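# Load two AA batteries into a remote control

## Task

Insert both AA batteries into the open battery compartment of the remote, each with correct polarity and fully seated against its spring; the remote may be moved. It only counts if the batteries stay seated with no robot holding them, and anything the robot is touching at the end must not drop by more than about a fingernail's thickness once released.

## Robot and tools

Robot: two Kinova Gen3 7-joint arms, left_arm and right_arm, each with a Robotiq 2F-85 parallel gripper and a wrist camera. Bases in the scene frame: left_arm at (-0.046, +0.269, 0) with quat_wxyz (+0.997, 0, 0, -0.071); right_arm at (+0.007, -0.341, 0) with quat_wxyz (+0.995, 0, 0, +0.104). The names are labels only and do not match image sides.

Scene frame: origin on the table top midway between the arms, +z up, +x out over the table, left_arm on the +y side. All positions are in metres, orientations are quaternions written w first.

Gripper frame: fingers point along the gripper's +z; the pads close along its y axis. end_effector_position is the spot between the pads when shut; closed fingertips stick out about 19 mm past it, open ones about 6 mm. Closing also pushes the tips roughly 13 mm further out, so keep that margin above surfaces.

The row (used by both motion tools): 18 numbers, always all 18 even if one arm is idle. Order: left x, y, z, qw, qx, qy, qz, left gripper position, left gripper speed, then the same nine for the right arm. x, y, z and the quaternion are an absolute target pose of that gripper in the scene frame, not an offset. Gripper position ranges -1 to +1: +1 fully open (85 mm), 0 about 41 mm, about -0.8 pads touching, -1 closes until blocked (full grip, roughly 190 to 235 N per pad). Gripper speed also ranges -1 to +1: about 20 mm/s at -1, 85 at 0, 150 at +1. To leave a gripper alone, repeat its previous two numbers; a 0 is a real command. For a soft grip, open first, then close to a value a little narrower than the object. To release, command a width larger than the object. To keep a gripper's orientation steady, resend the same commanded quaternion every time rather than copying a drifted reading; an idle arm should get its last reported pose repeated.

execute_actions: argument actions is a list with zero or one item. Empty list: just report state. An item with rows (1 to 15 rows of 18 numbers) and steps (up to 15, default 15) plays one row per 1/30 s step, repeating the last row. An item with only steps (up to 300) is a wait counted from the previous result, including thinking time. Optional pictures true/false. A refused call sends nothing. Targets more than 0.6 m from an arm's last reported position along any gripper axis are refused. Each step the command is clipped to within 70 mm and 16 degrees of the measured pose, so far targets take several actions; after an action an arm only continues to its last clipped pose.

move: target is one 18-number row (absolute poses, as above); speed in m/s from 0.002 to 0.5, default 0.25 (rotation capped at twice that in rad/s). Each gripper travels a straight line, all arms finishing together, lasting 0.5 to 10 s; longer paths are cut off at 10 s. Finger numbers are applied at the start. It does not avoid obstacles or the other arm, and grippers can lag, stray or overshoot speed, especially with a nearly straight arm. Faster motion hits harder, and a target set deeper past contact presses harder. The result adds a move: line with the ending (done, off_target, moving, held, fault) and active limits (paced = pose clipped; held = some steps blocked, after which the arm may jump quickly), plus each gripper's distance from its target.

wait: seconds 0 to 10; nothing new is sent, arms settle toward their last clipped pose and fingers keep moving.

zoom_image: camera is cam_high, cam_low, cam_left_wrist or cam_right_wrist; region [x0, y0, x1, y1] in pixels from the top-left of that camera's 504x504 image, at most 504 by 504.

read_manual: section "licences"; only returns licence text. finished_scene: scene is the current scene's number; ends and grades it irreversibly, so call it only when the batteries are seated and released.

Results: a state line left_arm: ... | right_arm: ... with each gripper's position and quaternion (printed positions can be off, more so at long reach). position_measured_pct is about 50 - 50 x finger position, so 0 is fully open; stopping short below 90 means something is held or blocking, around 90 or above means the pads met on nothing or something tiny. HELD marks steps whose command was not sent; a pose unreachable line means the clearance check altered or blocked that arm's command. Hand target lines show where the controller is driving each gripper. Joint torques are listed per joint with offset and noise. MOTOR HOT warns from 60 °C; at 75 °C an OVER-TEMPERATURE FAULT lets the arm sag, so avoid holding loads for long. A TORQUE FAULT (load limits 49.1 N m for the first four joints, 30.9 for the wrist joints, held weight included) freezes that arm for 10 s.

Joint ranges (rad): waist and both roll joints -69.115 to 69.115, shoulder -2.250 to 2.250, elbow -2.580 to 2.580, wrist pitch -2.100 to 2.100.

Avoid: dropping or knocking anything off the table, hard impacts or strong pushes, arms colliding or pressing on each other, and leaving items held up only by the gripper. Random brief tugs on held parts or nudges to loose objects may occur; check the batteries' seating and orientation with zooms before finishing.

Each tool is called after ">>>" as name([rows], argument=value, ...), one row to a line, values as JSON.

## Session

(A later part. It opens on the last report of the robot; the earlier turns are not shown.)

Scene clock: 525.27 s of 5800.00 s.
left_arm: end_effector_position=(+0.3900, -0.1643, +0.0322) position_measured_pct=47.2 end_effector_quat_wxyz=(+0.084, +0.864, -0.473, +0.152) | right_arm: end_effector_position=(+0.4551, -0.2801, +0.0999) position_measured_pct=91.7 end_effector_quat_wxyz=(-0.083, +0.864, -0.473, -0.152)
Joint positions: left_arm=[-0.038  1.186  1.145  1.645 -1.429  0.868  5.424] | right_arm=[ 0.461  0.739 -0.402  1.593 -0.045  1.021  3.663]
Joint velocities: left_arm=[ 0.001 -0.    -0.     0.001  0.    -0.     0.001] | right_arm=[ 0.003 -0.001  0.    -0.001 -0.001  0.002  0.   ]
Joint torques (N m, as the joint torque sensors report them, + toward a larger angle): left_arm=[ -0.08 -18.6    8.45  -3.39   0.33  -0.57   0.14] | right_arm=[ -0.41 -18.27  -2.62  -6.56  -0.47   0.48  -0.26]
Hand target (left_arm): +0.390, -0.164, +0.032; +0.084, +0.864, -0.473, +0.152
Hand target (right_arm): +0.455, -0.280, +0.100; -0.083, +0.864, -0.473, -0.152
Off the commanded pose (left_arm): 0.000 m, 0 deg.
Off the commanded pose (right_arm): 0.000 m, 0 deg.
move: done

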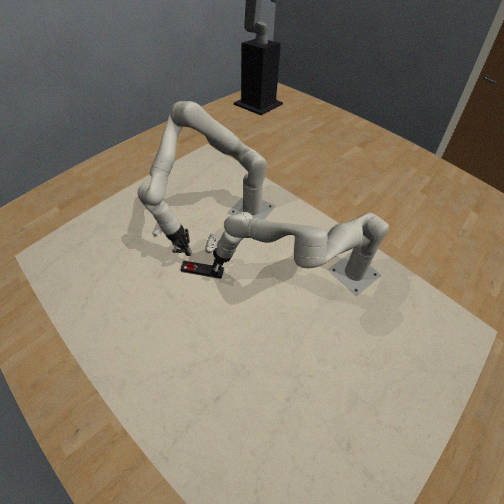

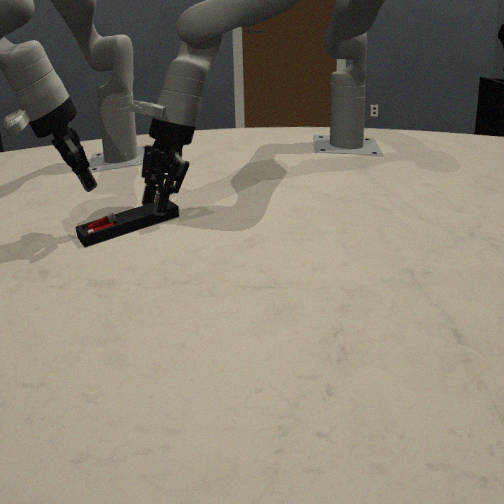

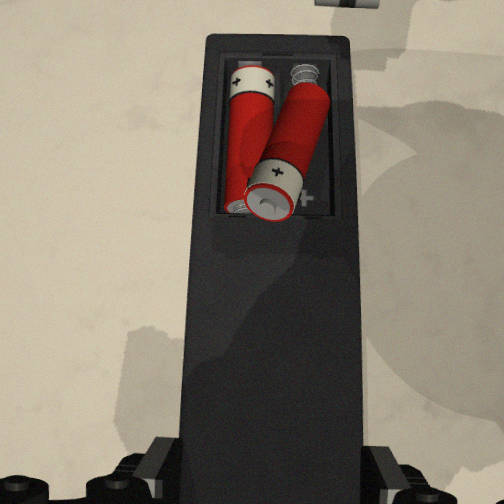

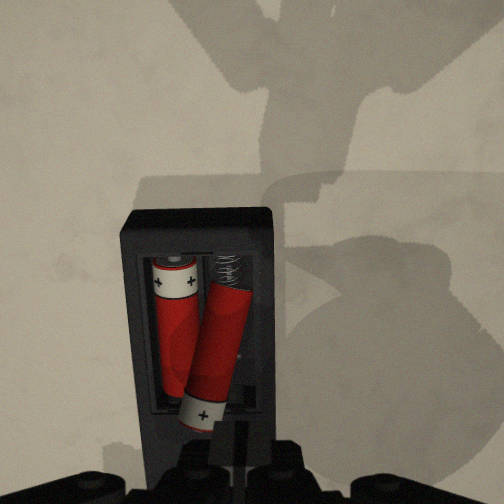

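>>> move(target=[0.390,-0.164,0.032,0.0835,0.864,-0.473,0.152,-1,0,0.468,-0.237,0.065,-0.0835,0.864,-0.473,-0.152,-1,0], speed=0.1)

>>> move(target=[0.390,-0.164,0.032,0.0835,0.864,-0.473,0.152,-1,0,0.468,-0.237,0.050,-0.0835,0.864,-0.473,-0.152,-1,0], speed=0.02)

>>> move(target=[0.390,-0.164,0.032,0.0835,0.864,-0.473,0.152,-1,0,0.453,-0.247,0.048,-0.0835,0.864,-0.473,-0.152,-1,0], speed=0.015)

>>> move(target=[0.390,-0.164,0.032,0.0835,0.864,-0.473,0.152,-1,0,0.455,-0.246,0.075,-0.0835,0.864,-0.473,-0.152,-1,0], speed=0.05)

>>> move(target=[0.390,-0.164,0.032,0.0835,0.864,-0.473,0.152,-1,0,0.455,-0.28,0.10,-0.0835,0.864,-0.473,-0.152,-1,0], speed=0.1)

Scene clock: 543.77 s of 5800.00 s.
left_arm: end_effector_position=(+0.3900, -0.1643, +0.0322) position_measured_pct=47.2 end_effector_quat_wxyz=(+0.084, +0.864, -0.473, +0.152) | right_arm: end_effector_position=(+0.4679, -0.2370, +0.0652) position_measured_pct=91.7 end_effector_quat_wxyz=(-0.084, +0.864, -0.473, -0.152)
Joint positions: left_arm=[-0.038  1.186  1.145  1.645 -1.428  0.867  5.424] | right_arm=[ 0.369  0.817 -0.395  1.57  -0.039  0.944  3.597]
Joint velocities: left_arm=[-0.     0.     0.     0.001  0.001  0.002  0.001] | right_arm=[-0.004  0.004 -0.001 -0.001  0.    -0.    -0.001]
Joint torques (N m, as the joint torque sensors report them, + toward a larger angle): left_arm=[ -0.2  -18.8    8.36  -3.37   0.04  -0.59   0.13] | right_arm=[  0.02 -19.34  -2.76  -5.78  -0.4    0.53  -0.17]
Hand target (left_arm): +0.390, -0.164, +0.032; +0.083, +0.864, -0.473, +0.152
Hand target (right_arm): +0.468, -0.237, +0.065; -0.084, +0.864, -0.473, -0.152
Off the commanded pose (left_arm): 0.000 m, 0 deg.
Off the commanded pose (right_arm): 0.000 m, 0 deg.
After step 90, 14.53 s passed at rest.
move: done

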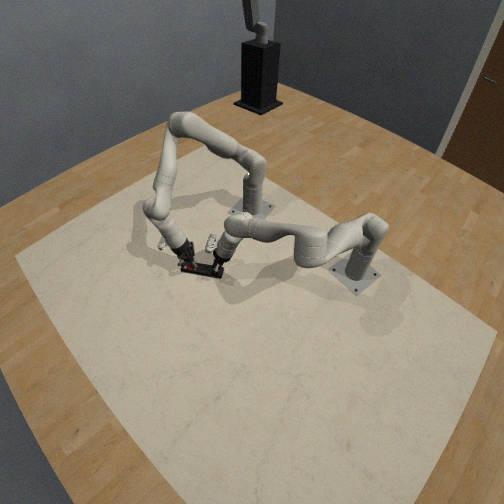

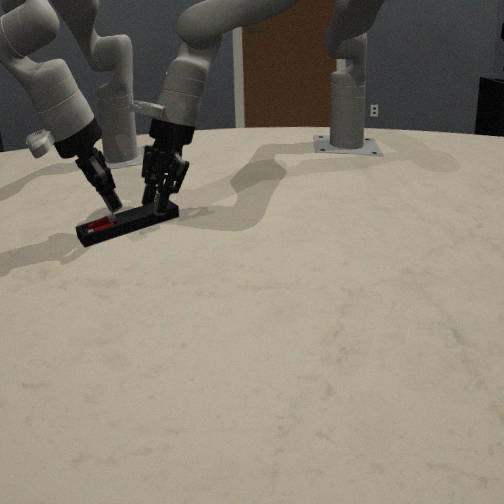

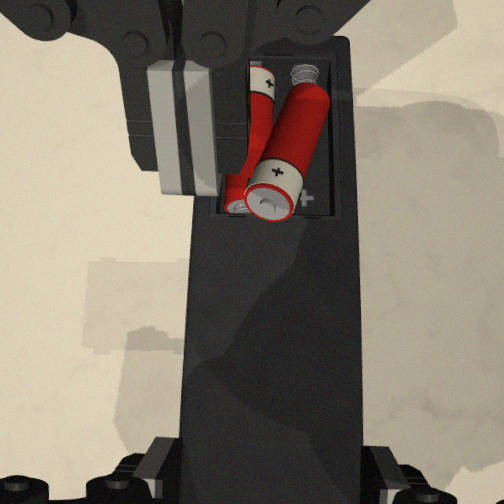

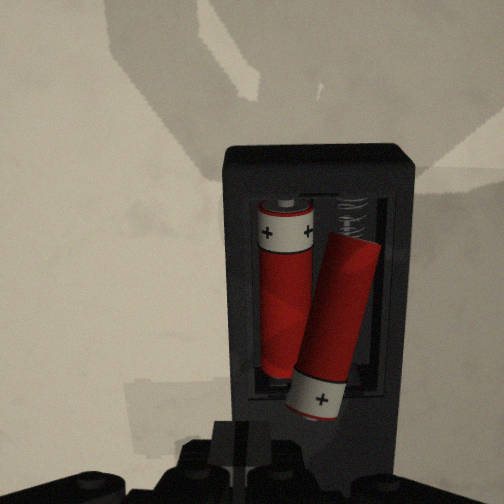

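Scene clock: 544.73 s of 5800.00 s.
left_arm: end_effector_position=(+0.3900, -0.1643, +0.0322) position_measured_pct=47.2 end_effector_quat_wxyz=(+0.084, +0.864, -0.473, +0.152) | right_arm: end_effector_position=(+0.4680, -0.2370, +0.0502) position_measured_pct=91.7 end_effector_quat_wxyz=(-0.084, +0.864, -0.473, -0.152)
Joint positions: left_arm=[-0.038  1.186  1.145  1.645 -1.428  0.867  5.424] | right_arm=[ 0.366  0.843 -0.391  1.577 -0.033  0.913  3.601]
Joint velocities: left_arm=[ 0.001  0.001  0.    -0.     0.001 -0.    -0.   ] | right_arm=[-0.001  0.003  0.001  0.     0.    -0.002  0.   ]
Joint torques (N m, as the joint torque sensors report them, + toward a larger angle): left_arm=[ -0.03 -18.59   8.5   -3.44  -0.04  -0.42   0.05] | right_arm=[  0.   -19.62  -2.87  -5.99  -0.62   0.35  -0.21]
Hand target (left_arm): +0.390, -0.164, +0.032; +0.083, +0.864, -0.473, +0.152
Hand target (right_arm): +0.468, -0.237, +0.050; -0.084, +0.864, -0.473, -0.152
Off the commanded pose (left_arm): 0.000 m, 0 deg.
Off the commanded pose (right_arm): 0.000 m, 0 deg.
move: done

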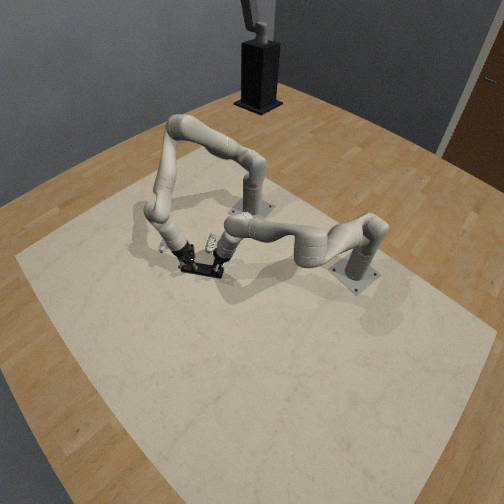

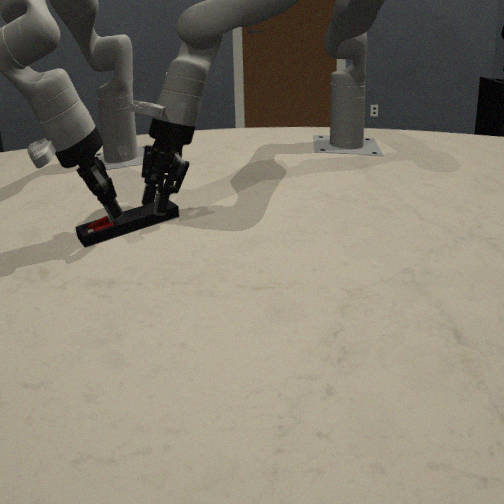

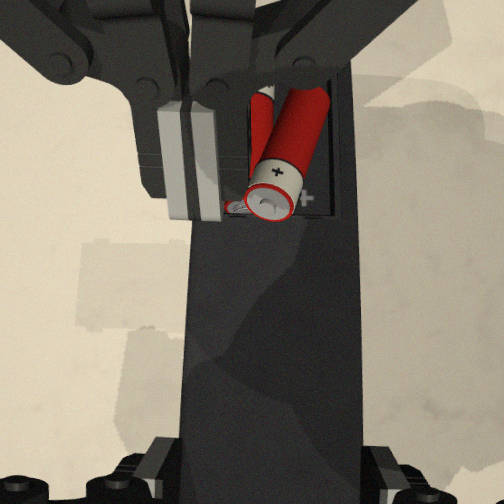

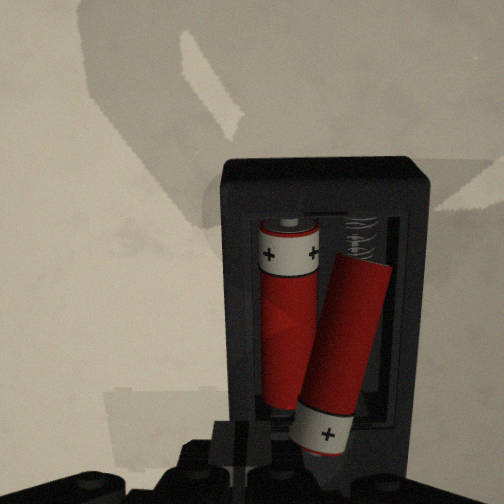

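Scene clock: 546.17 s of 5800.00 s.
left_arm: end_effector_position=(+0.3900, -0.1643, +0.0322) position_measured_pct=47.2 end_effector_quat_wxyz=(+0.084, +0.864, -0.473, +0.152) | right_arm: end_effector_position=(+0.4533, -0.2467, +0.0481) position_measured_pct=91.7 end_effector_quat_wxyz=(-0.084, +0.864, -0.473, -0.152)
Joint positions: left_arm=[-0.038  1.186  1.144  1.645 -1.428  0.867  5.424] | right_arm=[ 0.393  0.824 -0.396  1.635 -0.033  0.879  3.62 ]
Joint velocities: left_arm=[ 0.     0.001  0.001  0.    -0.001  0.    -0.   ] | right_arm=[ 0.002 -0.    -0.001  0.003 -0.    -0.001  0.002]
Joint torques (N m, as the joint torque sensors report them, + toward a larger angle): left_arm=[ -0.69 -18.74   8.31  -3.41  -0.08  -0.47   0.27] | right_arm=[ -0.34 -18.68  -2.91  -5.41  -0.33   0.48  -0.13]
Hand target (left_arm): +0.390, -0.164, +0.032; +0.083, +0.864, -0.473, +0.152
Hand target (right_arm): +0.453, -0.247, +0.048; -0.084, +0.864, -0.473, -0.152
Off the commanded pose (left_arm): 0.000 m, 0 deg.
Off the commanded pose (right_arm): 0.000 m, 0 deg.
move: done

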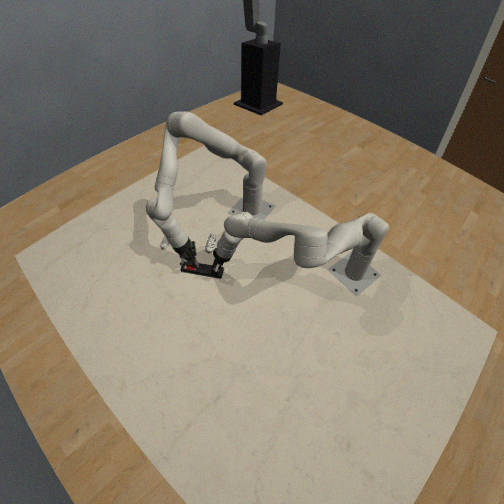

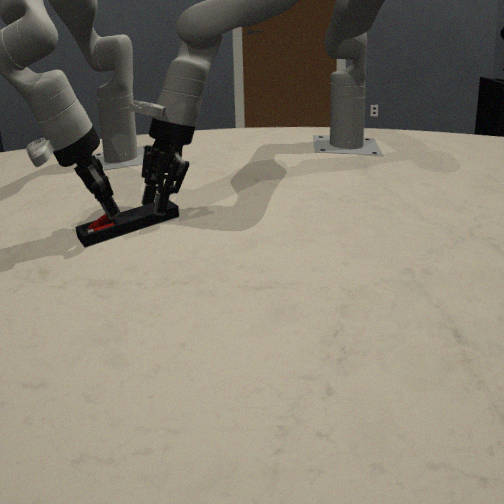

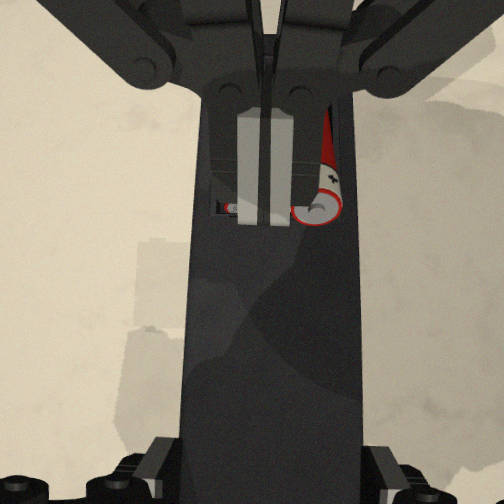

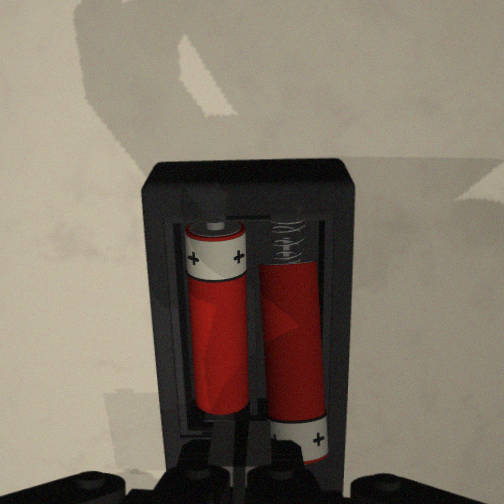

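Scene clock: 547.00 s of 5800.00 s.
left_arm: end_effector_position=(+0.3900, -0.1643, +0.0322) position_measured_pct=47.2 end_effector_quat_wxyz=(+0.084, +0.864, -0.473, +0.152) | right_arm: end_effector_position=(+0.4550, -0.2460, +0.0748) position_measured_pct=91.7 end_effector_quat_wxyz=(-0.083, +0.864, -0.473, -0.152)
Joint positions: left_arm=[-0.038  1.185  1.144  1.645 -1.428  0.867  5.424] | right_arm=[ 0.395  0.78  -0.403  1.614 -0.044  0.942  3.61 ]
Joint velocities: left_arm=[-0.     0.    -0.     0.    -0.001  0.     0.   ] | right_arm=[ 0.001 -0.004  0.001 -0.001  0.     0.002 -0.001]
Joint torques (N m, as the joint torque sensors report them, + toward a larger angle): left_arm=[ -0.36 -18.57   8.16  -3.37   0.09  -0.55   0.09] | right_arm=[  0.18 -18.5   -3.14  -6.16  -0.52   0.63  -0.08]
Hand target (left_arm): +0.390, -0.164, +0.032; +0.083, +0.864, -0.473, +0.152
Hand target (right_arm): +0.455, -0.246, +0.075; -0.083, +0.864, -0.473, -0.152
Off the commanded pose (left_arm): 0.000 m, 0 deg.
Off the commanded pose (right_arm): 0.000 m, 0 deg.
move: done

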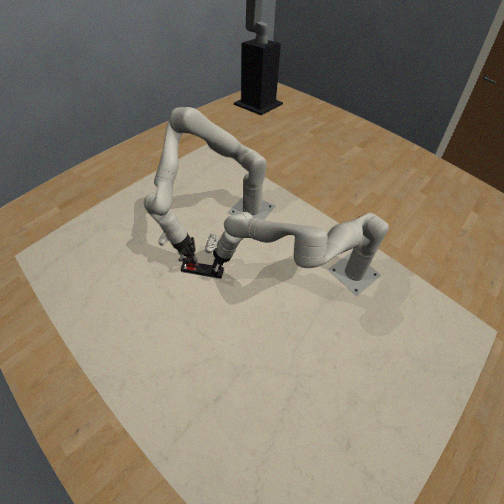

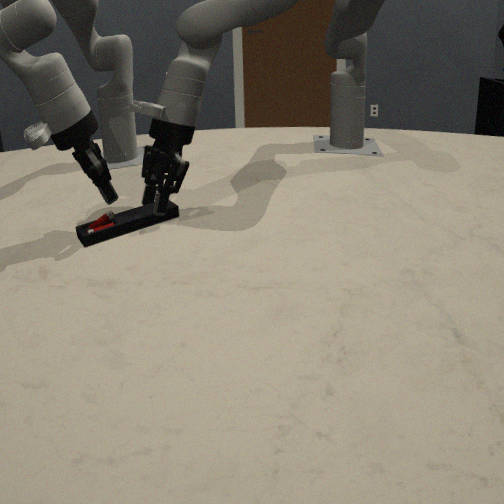

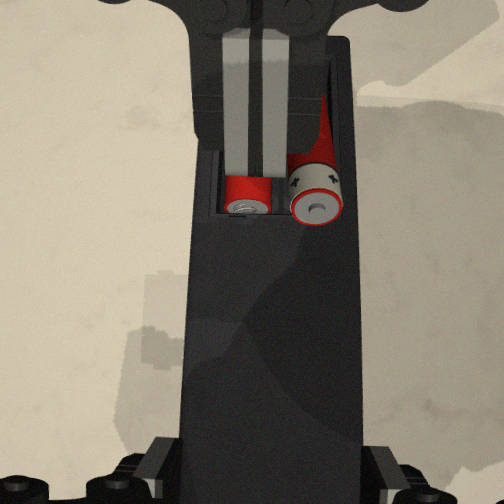

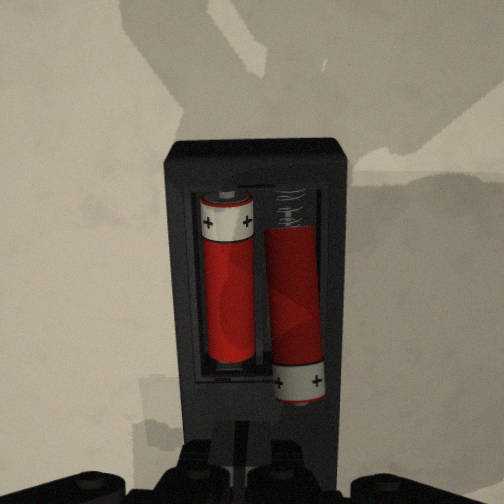

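Scene clock: 547.83 s of 5800.00 s.
left_arm: end_effector_position=(+0.3900, -0.1643, +0.0322) position_measured_pct=47.2 end_effector_quat_wxyz=(+0.084, +0.864, -0.473, +0.152) | right_arm: end_effector_position=(+0.4551, -0.2799, +0.0999) position_measured_pct=91.7 end_effector_quat_wxyz=(-0.083, +0.864, -0.473, -0.152)
Joint positions: left_arm=[-0.038  1.185  1.144  1.645 -1.428  0.867  5.424] | right_arm=[ 0.462  0.739 -0.403  1.593 -0.044  1.021  3.663]
Joint velocities: left_arm=[ 0.    -0.001 -0.001  0.001 -0.001 -0.001  0.001] | right_arm=[ 0.002 -0.003  0.002 -0.001 -0.001  0.002  0.002]
Joint torques (N m, as the joint torque sensors report them, + toward a larger angle): left_arm=[  0.22 -18.55   8.31  -3.33   0.31  -0.44  -0.09] | right_arm=[  0.18 -17.99  -2.74  -6.55  -0.71   0.75  -0.11]
Hand target (left_arm): +0.390, -0.164, +0.032; +0.083, +0.864, -0.473, +0.152
Hand target (right_arm): +0.455, -0.280, +0.100; -0.083, +0.864, -0.473, -0.152
Off the commanded pose (left_arm): 0.000 m, 0 deg.
Off the commanded pose (right_arm): 0.000 m, 0 deg.
move: done

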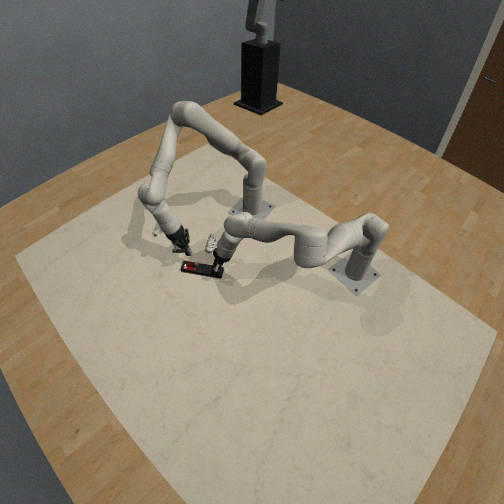

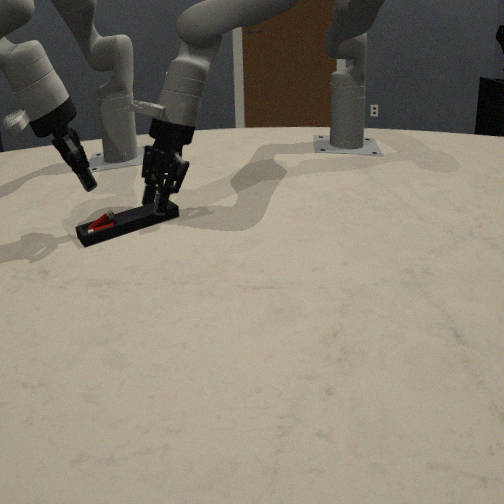

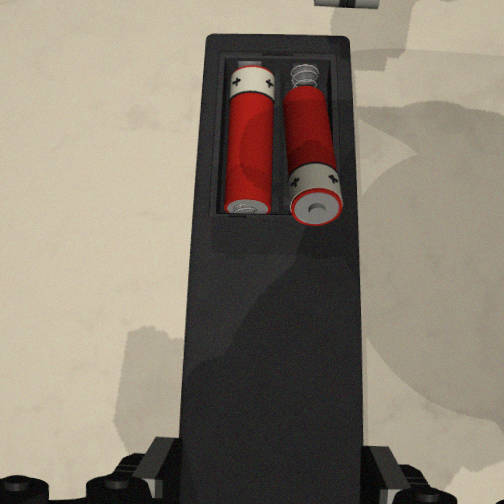

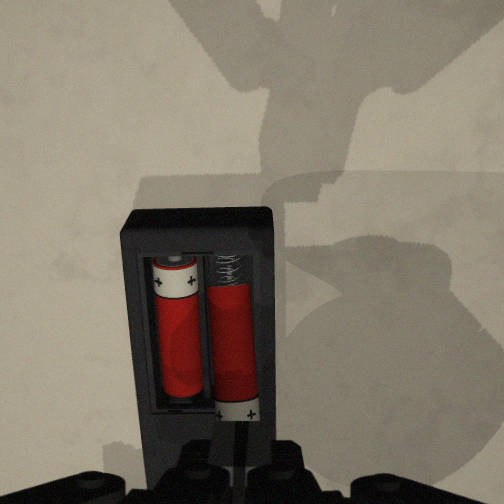

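>>> move(target=[0.390,-0.164,0.032,0.0835,0.864,-0.473,0.152,-1,0,0.438,-0.242,0.065,-0.0835,0.864,-0.473,-0.152,-1,0], speed=0.1)

>>> move(target=[0.390,-0.164,0.032,0.0835,0.864,-0.473,0.152,-1,0,0.438,-0.242,0.051,-0.0835,0.864,-0.473,-0.152,-1,0], speed=0.02)

>>> move(target=[0.390,-0.164,0.032,0.0835,0.864,-0.473,0.152,-1,0,0.447,-0.259,0.050,-0.0835,0.864,-0.473,-0.152,-1,0], speed=0.01)

>>> move(target=[0.390,-0.164,0.032,0.0835,0.864,-0.473,0.152,-1,0,0.450,-0.266,0.040,-0.0835,0.864,-0.473,-0.152,-1,0], speed=0.01)

Scene clock: 558.77 s of 5800.00 s.
left_arm: end_effector_position=(+0.3900, -0.1643, +0.0322) position_measured_pct=47.2 end_effector_quat_wxyz=(+0.084, +0.864, -0.473, +0.152) | right_arm: end_effector_position=(+0.4379, -0.2420, +0.0651) position_measured_pct=91.7 end_effector_quat_wxyz=(-0.084, +0.864, -0.473, -0.152)
Joint positions: left_arm=[-0.038  1.185  1.144  1.645 -1.428  0.867  5.424] | right_arm=[ 0.395  0.771 -0.407  1.684 -0.047  0.88   3.608]
Joint velocities: left_arm=[ 0.    -0.     0.    -0.     0.     0.     0.001] | right_arm=[-0.001  0.002 -0.     0.001  0.001 -0.002 -0.001]
Joint torques (N m, as the joint torque sensors report them, + toward a larger angle): left_arm=[  0.1  -18.47   8.46  -3.57   0.09  -0.52   0.33] | right_arm=[ -0.31 -17.81  -2.99  -6.04  -0.54   0.55  -0.02]
Hand target (left_arm): +0.390, -0.164, +0.032; +0.083, +0.864, -0.473, +0.152
Hand target (right_arm): +0.438, -0.242, +0.065; -0.084, +0.864, -0.473, -0.152
Off the commanded pose (left_arm): 0.000 m, 0 deg.
Off the commanded pose (right_arm): 0.000 m, 0 deg.
After step 90, 7.00 s passed at rest.
move: done

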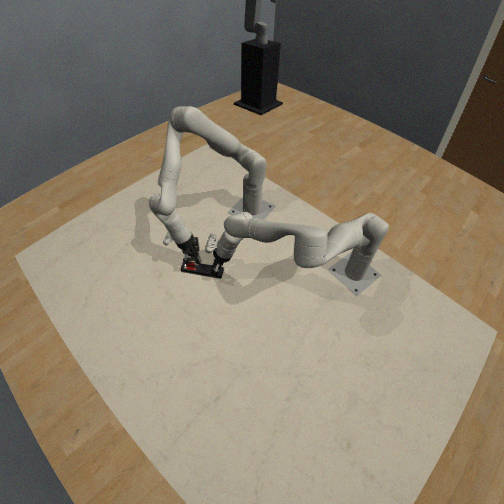

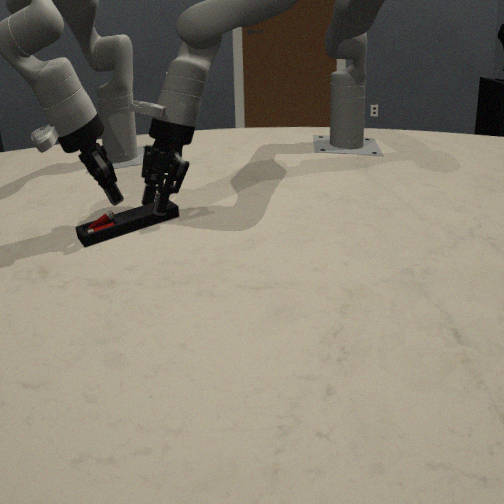

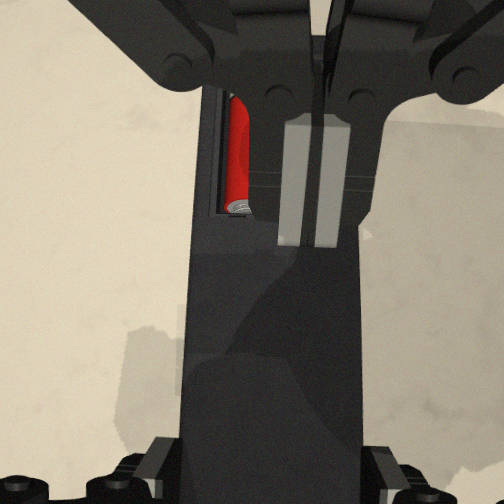

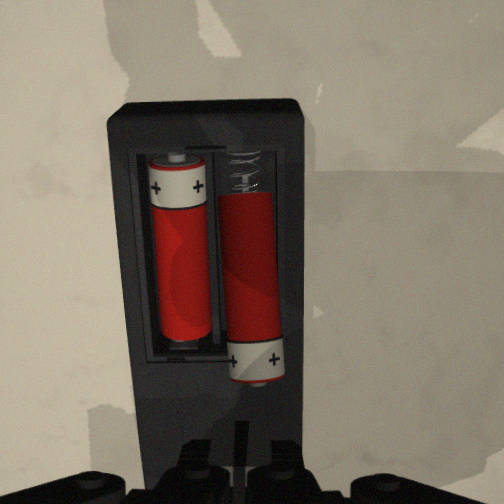

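Scene clock: 559.70 s of 5800.00 s.
left_arm: end_effector_position=(+0.3900, -0.1643, +0.0322) position_measured_pct=47.2 end_effector_quat_wxyz=(+0.084, +0.864, -0.473, +0.152) | right_arm: end_effector_position=(+0.4380, -0.2420, +0.0511) position_measured_pct=91.7 end_effector_quat_wxyz=(-0.084, +0.864, -0.473, -0.152)
Joint positions: left_arm=[-0.038  1.185  1.144  1.645 -1.428  0.867  5.424] | right_arm=[ 0.392  0.796 -0.402  1.691 -0.041  0.849  3.612]
Joint velocities: left_arm=[ 0.    -0.    -0.     0.001 -0.002 -0.001 -0.001] | right_arm=[-0.001  0.005  0.001  0.    -0.    -0.002 -0.   ]
Joint torques (N m, as the joint torque sensors report them, + toward a larger angle): left_arm=[ -0.19 -18.31   8.18  -3.08   0.21  -0.43   0.16] | right_arm=[  0.16 -18.08  -3.07  -5.62  -0.34   0.66  -0.06]
Hand target (left_arm): +0.390, -0.164, +0.032; +0.083, +0.864, -0.473, +0.152
Hand target (right_arm): +0.438, -0.242, +0.051; -0.084, +0.864, -0.473, -0.152
Off the commanded pose (left_arm): 0.000 m, 0 deg.
Off the commanded pose (right_arm): 0.000 m, 0 deg.
move: done

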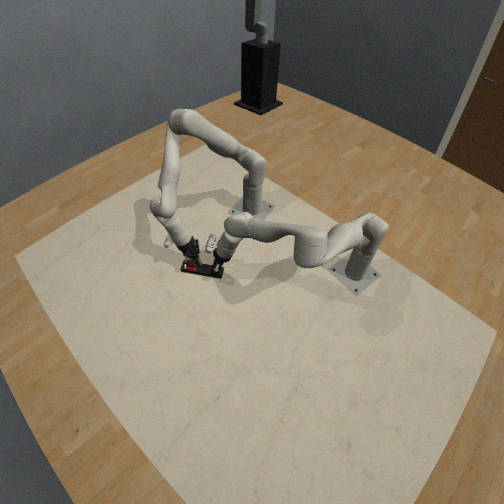

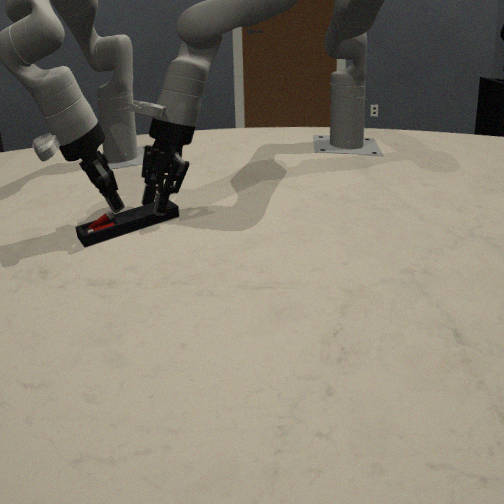

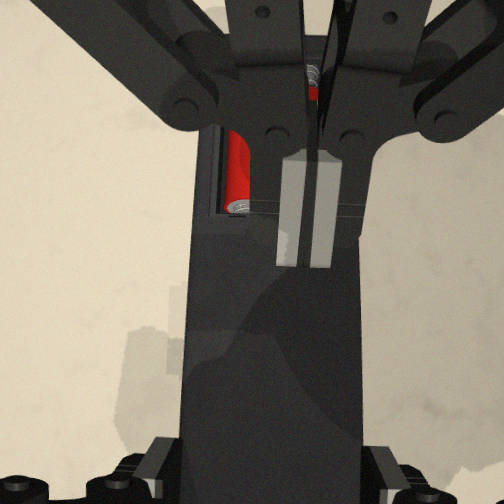

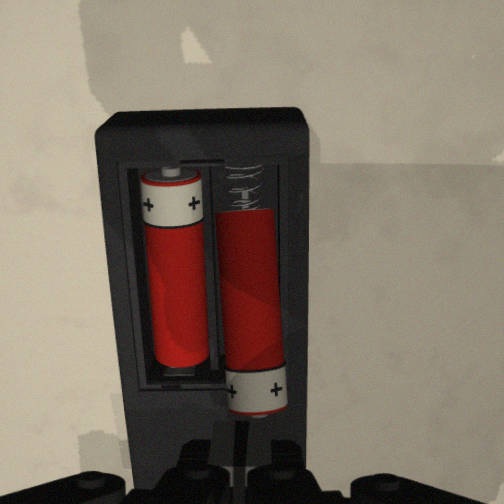

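Scene clock: 561.83 s of 5800.00 s.
left_arm: end_effector_position=(+0.3910, -0.1669, +0.0339) position_measured_pct=47.2 end_effector_quat_wxyz=(+0.086, +0.863, -0.473, +0.155) | right_arm: end_effector_position=(+0.4442, -0.2535, +0.0508) position_measured_pct=91.7 end_effector_quat_wxyz=(-0.084, +0.865, -0.470, -0.156)
Joint positions: left_arm=[-0.036  1.184  1.144  1.642 -1.429  0.862  5.424] | right_arm=[ 0.413  0.811 -0.399  1.66  -0.039  0.88   3.642]
Joint velocities: left_arm=[ 0.    -0.001 -0.002 -0.001  0.002 -0.003 -0.001] | right_arm=[-0.001  0.     0.003 -0.001 -0.004  0.002  0.004]
Joint torques (N m, as the joint torque sensors report them, + toward a larger angle): left_arm=[ -0.95 -18.58   7.13  -1.32   0.7    0.97   0.08] | right_arm=[  3.26 -18.81   1.23  -7.31   1.42  -1.02  -0.28]
Hand target (left_arm): +0.390, -0.164, +0.032; +0.083, +0.864, -0.473, +0.152
Hand target (right_arm): +0.447, -0.259, +0.050; -0.083, +0.864, -0.473, -0.152
Off the commanded pose (left_arm): 0.004 m, 0 deg.
Off the commanded pose (right_arm): 0.006 m, 1 deg.
move: off_target (left_arm, right_arm)

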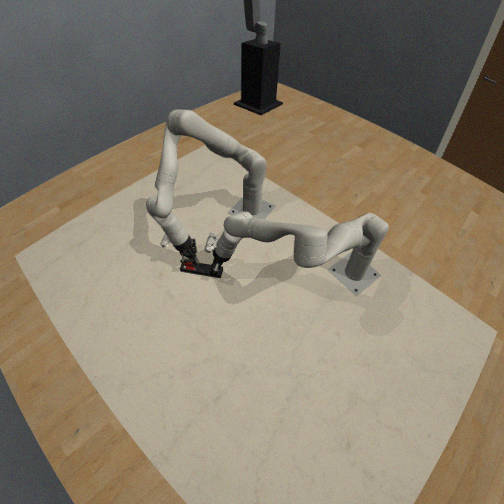

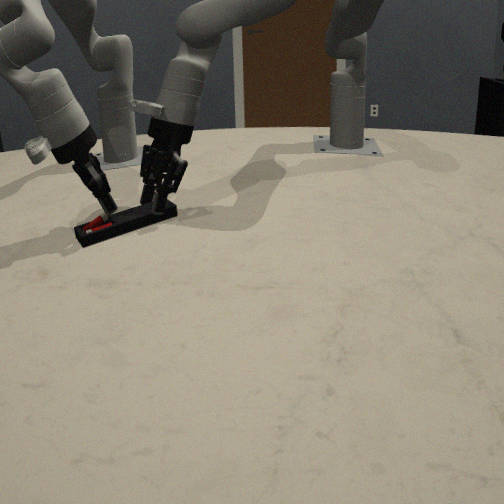

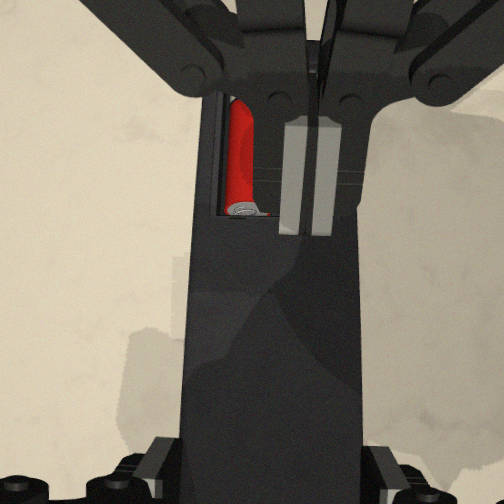

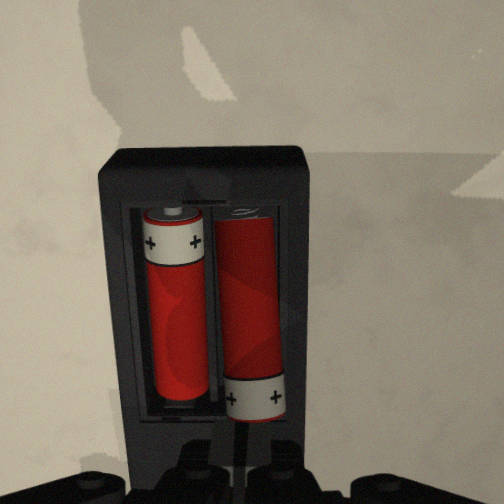

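Scene clock: 563.80 s of 5800.00 s.
left_arm: end_effector_position=(+0.3913, -0.1697, +0.0351) position_measured_pct=47.2 end_effector_quat_wxyz=(+0.088, +0.862, -0.474, +0.157) | right_arm: end_effector_position=(+0.4446, -0.2553, +0.0418) position_measured_pct=91.7 end_effector_quat_wxyz=(-0.085, +0.866, -0.467, -0.160)
Joint positions: left_arm=[-0.032  1.181  1.14   1.639 -1.427  0.854  5.422] | right_arm=[ 0.415  0.832 -0.392  1.656 -0.043  0.872  3.662]
Joint velocities: left_arm=[ 0.002 -0.002 -0.005 -0.     0.003 -0.003 -0.   ] | right_arm=[-0.003  0.     0.007  0.    -0.005 -0.     0.005]
Joint torques (N m, as the joint torque sensors report them, + toward a larger angle): left_arm=[ -2.26 -19.34   6.2    0.66   1.87   2.07   0.11] | right_arm=[  6.52 -18.36   5.27  -9.12   3.66  -1.97  -0.33]
Hand target (left_arm): +0.390, -0.164, +0.032; +0.084, +0.864, -0.473, +0.152
Hand target (right_arm): +0.450, -0.266, +0.040; -0.083, +0.864, -0.473, -0.152
Off the commanded pose (left_arm): 0.007 m, 1 deg.
Off the commanded pose (right_arm): 0.012 m, 1 deg.
move: off_target (left_arm, right_arm)

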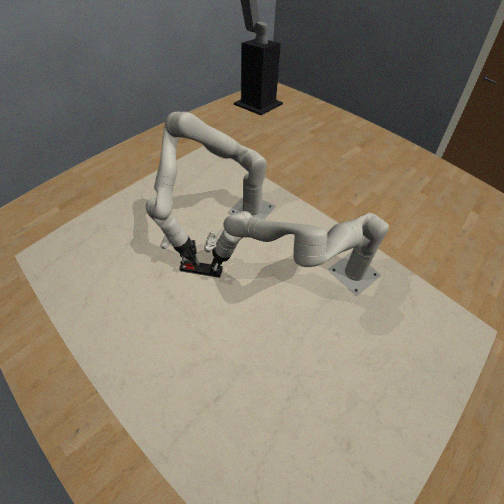

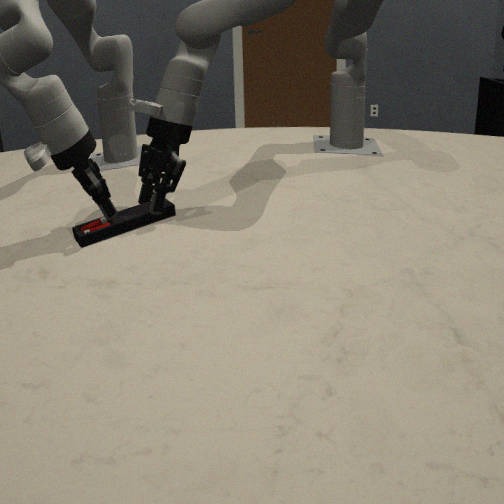

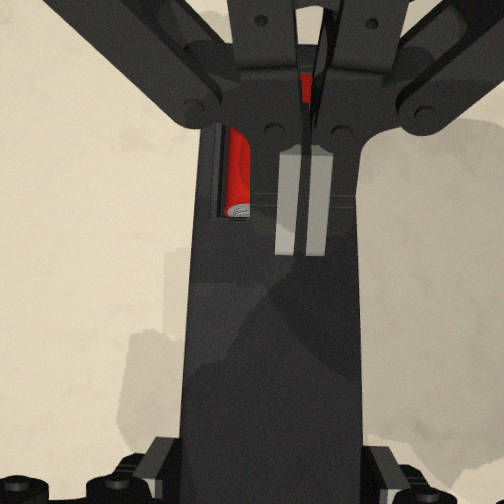

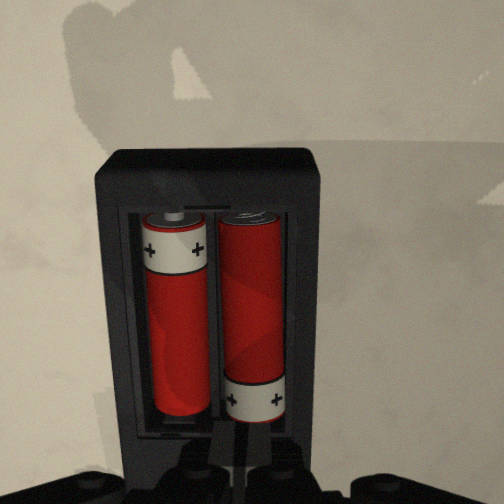

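>>> move(target=[0.390,-0.164,0.032,0.0835,0.864,-0.473,0.152,-1,0,0.439,-0.244,0.044,-0.0835,0.864,-0.473,-0.152,-1,0], speed=0.01)

>>> move(target=[0.390,-0.164,0.032,0.0835,0.864,-0.473,0.152,-1,0,0.439,-0.244,0.075,-0.0835,0.864,-0.473,-0.152,-1,0], speed=0.05)

>>> move(target=[0.390,-0.164,0.032,0.0835,0.864,-0.473,0.152,-1,0,0.455,-0.28,0.10,-0.0835,0.864,-0.473,-0.152,-1,0], speed=0.1)

Scene clock: 576.70 s of 5800.00 s.
left_arm: end_effector_position=(+0.3900, -0.1643, +0.0322) position_measured_pct=47.2 end_effector_quat_wxyz=(+0.084, +0.864, -0.473, +0.152) | right_arm: end_effector_position=(+0.4390, -0.2441, +0.0440) position_measured_pct=91.7 end_effector_quat_wxyz=(-0.083, +0.864, -0.473, -0.152)
Joint positions: left_arm=[-0.035  1.18   1.136  1.645 -1.422  0.86   5.422] | right_arm=[ 0.386  0.809 -0.387  1.69  -0.049  0.837  3.628]
Joint velocities: left_arm=[-0.001 -0.001 -0.    -0.001 -0.002  0.001 -0.002] | right_arm=[-0.002 -0.002  0.     0.002  0.001 -0.002 -0.002]
Joint torques (N m, as the joint torque sensors report them, + toward a larger angle): left_arm=[  0.13 -19.18   8.56  -3.29  -0.16  -0.74   0.2 ] | right_arm=[ -0.27 -18.14  -2.85  -5.44  -0.63   0.44  -0.23]
Hand target (left_arm): +0.390, -0.164, +0.032; +0.084, +0.864, -0.473, +0.152
Hand target (right_arm): +0.439, -0.244, +0.044; -0.083, +0.864, -0.473, -0.152
Off the commanded pose (left_arm): 0.000 m, 0 deg.
Off the commanded pose (right_arm): 0.000 m, 0 deg.
After step 90, 8.40 s passed at rest.
move: done

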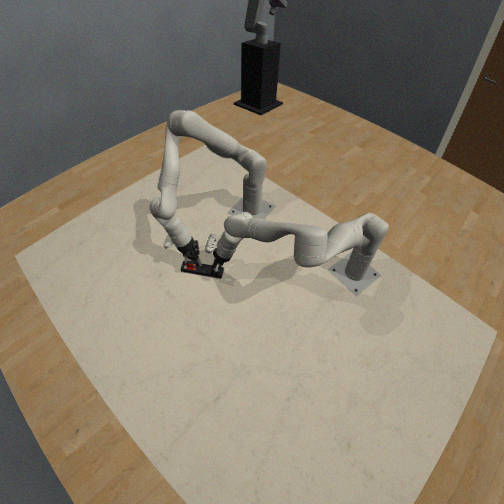

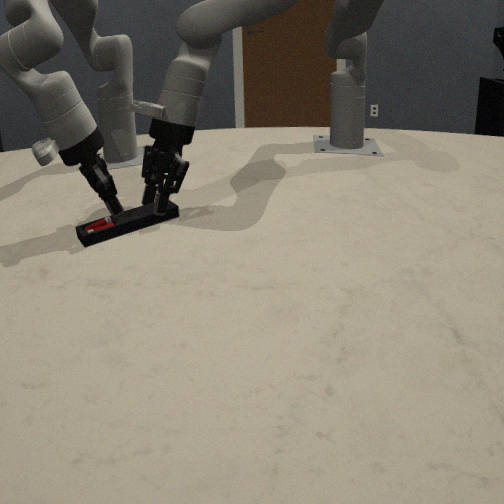

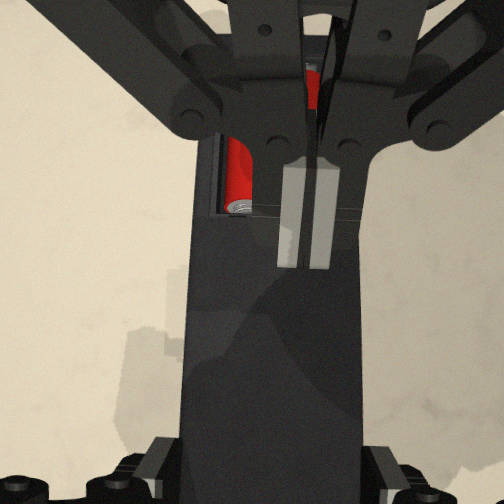

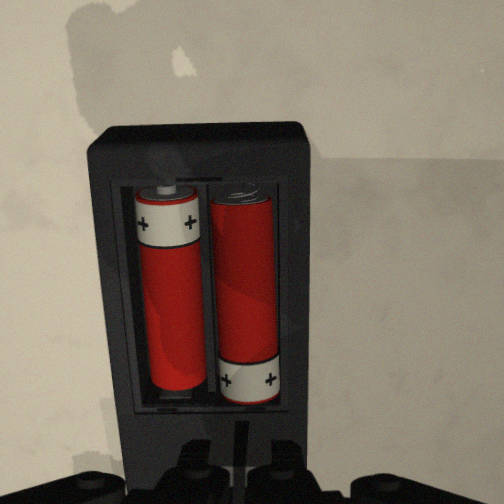

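Scene clock: 577.63 s of 5800.00 s.
left_arm: end_effector_position=(+0.3900, -0.1643, +0.0322) position_measured_pct=47.2 end_effector_quat_wxyz=(+0.084, +0.864, -0.473, +0.152) | right_arm: end_effector_position=(+0.4390, -0.2440, +0.0748) position_measured_pct=91.7 end_effector_quat_wxyz=(-0.083, +0.864, -0.473, -0.152)
Joint positions: left_arm=[-0.035  1.18   1.136  1.645 -1.422  0.86   5.422] | right_arm=[ 0.392  0.753 -0.396  1.674 -0.061  0.906  3.619]
Joint velocities: left_arm=[ 0.    -0.     0.    -0.001  0.001  0.001 -0.004] | right_arm=[ 0.    -0.003  0.001 -0.001 -0.     0.003 -0.   ]
Joint torques (N m, as the joint torque sensors report them, + toward a larger angle): left_arm=[  0.22 -18.64   8.5   -3.41  -0.04  -0.65   0.14] | right_arm=[ -0.12 -18.15  -2.75  -5.83  -0.41   0.67  -0.23]
Hand target (left_arm): +0.390, -0.164, +0.032; +0.083, +0.864, -0.473, +0.152
Hand target (right_arm): +0.439, -0.244, +0.075; -0.083, +0.864, -0.473, -0.152
Off the commanded pose (left_arm): 0.000 m, 0 deg.
Off the commanded pose (right_arm): 0.000 m, 0 deg.
move: done

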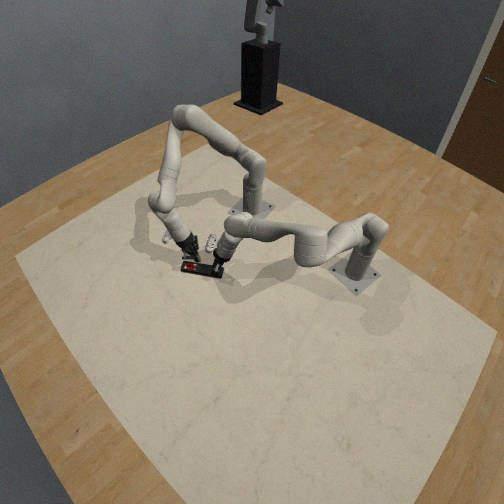

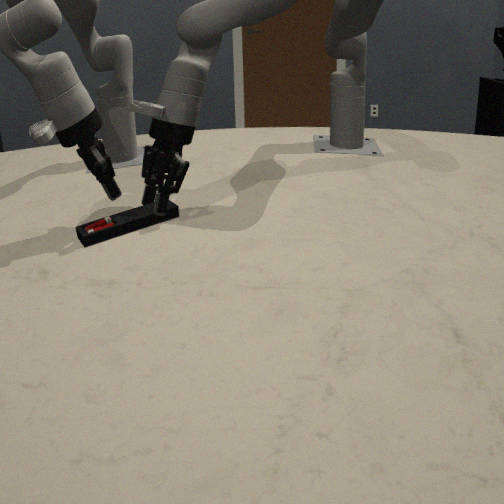

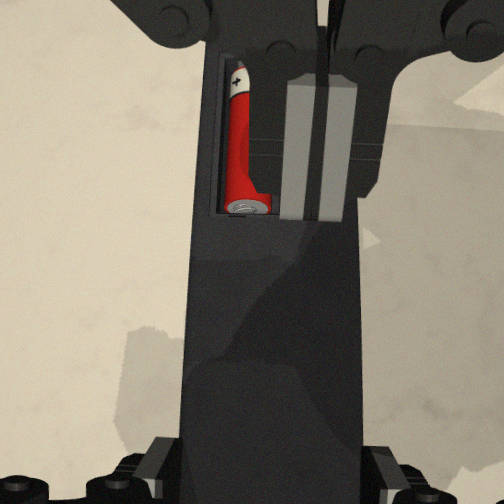

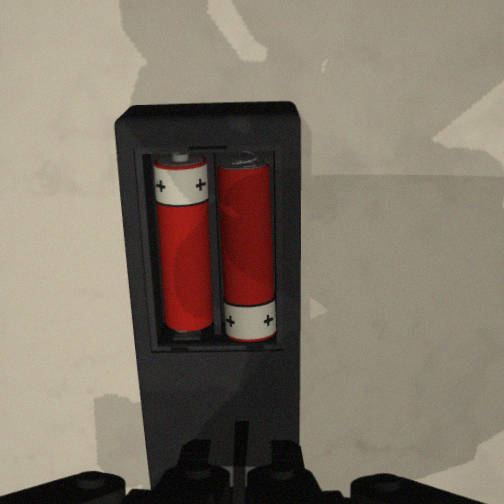

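Scene clock: 578.47 s of 5800.00 s.
left_arm: end_effector_position=(+0.3900, -0.1643, +0.0322) position_measured_pct=47.2 end_effector_quat_wxyz=(+0.084, +0.864, -0.473, +0.152) | right_arm: end_effector_position=(+0.4551, -0.2799, +0.0999) position_measured_pct=91.7 end_effector_quat_wxyz=(-0.083, +0.864, -0.473, -0.152)
Joint positions: left_arm=[-0.035  1.18   1.136  1.645 -1.422  0.859  5.422] | right_arm=[ 0.454  0.737 -0.39   1.593 -0.055  1.021  3.671]
Joint velocities: left_arm=[-0.    -0.001 -0.    -0.    -0.    -0.    -0.003] | right_arm=[ 0.003  0.001  0.001 -0.003  0.     0.003  0.002]
Joint torques (N m, as the joint torque sensors report them, + toward a larger angle): left_arm=[ -0.05 -18.5    7.95  -3.3    0.01  -0.48  -0.12] | right_arm=[ -0.15 -18.28  -2.31  -6.73  -0.51   0.42  -0.3 ]
Hand target (left_arm): +0.390, -0.164, +0.032; +0.083, +0.864, -0.473, +0.152
Hand target (right_arm): +0.455, -0.280, +0.100; -0.083, +0.864, -0.473, -0.152
Off the commanded pose (left_arm): 0.000 m, 0 deg.
Off the commanded pose (right_arm): 0.000 m, 0 deg.
move: done

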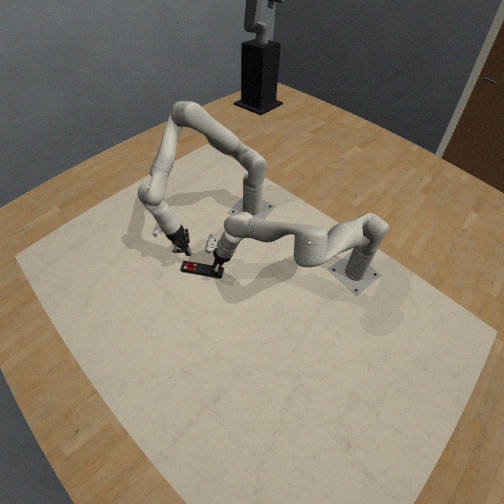

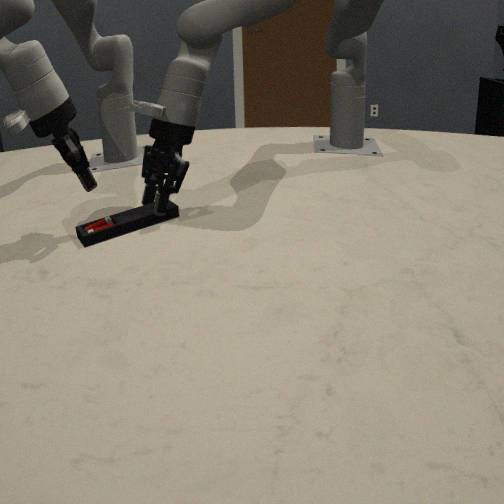

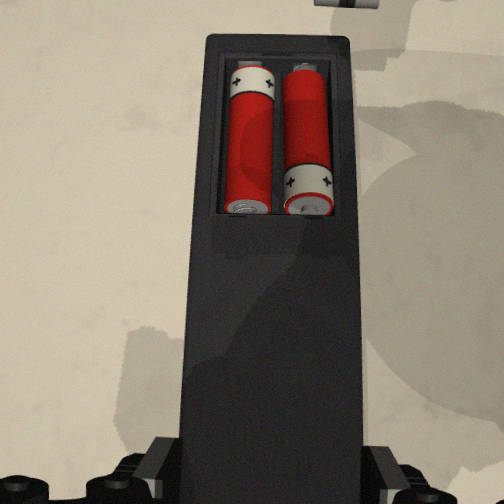

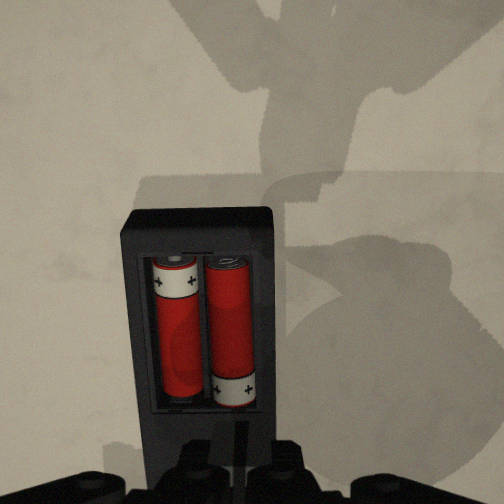

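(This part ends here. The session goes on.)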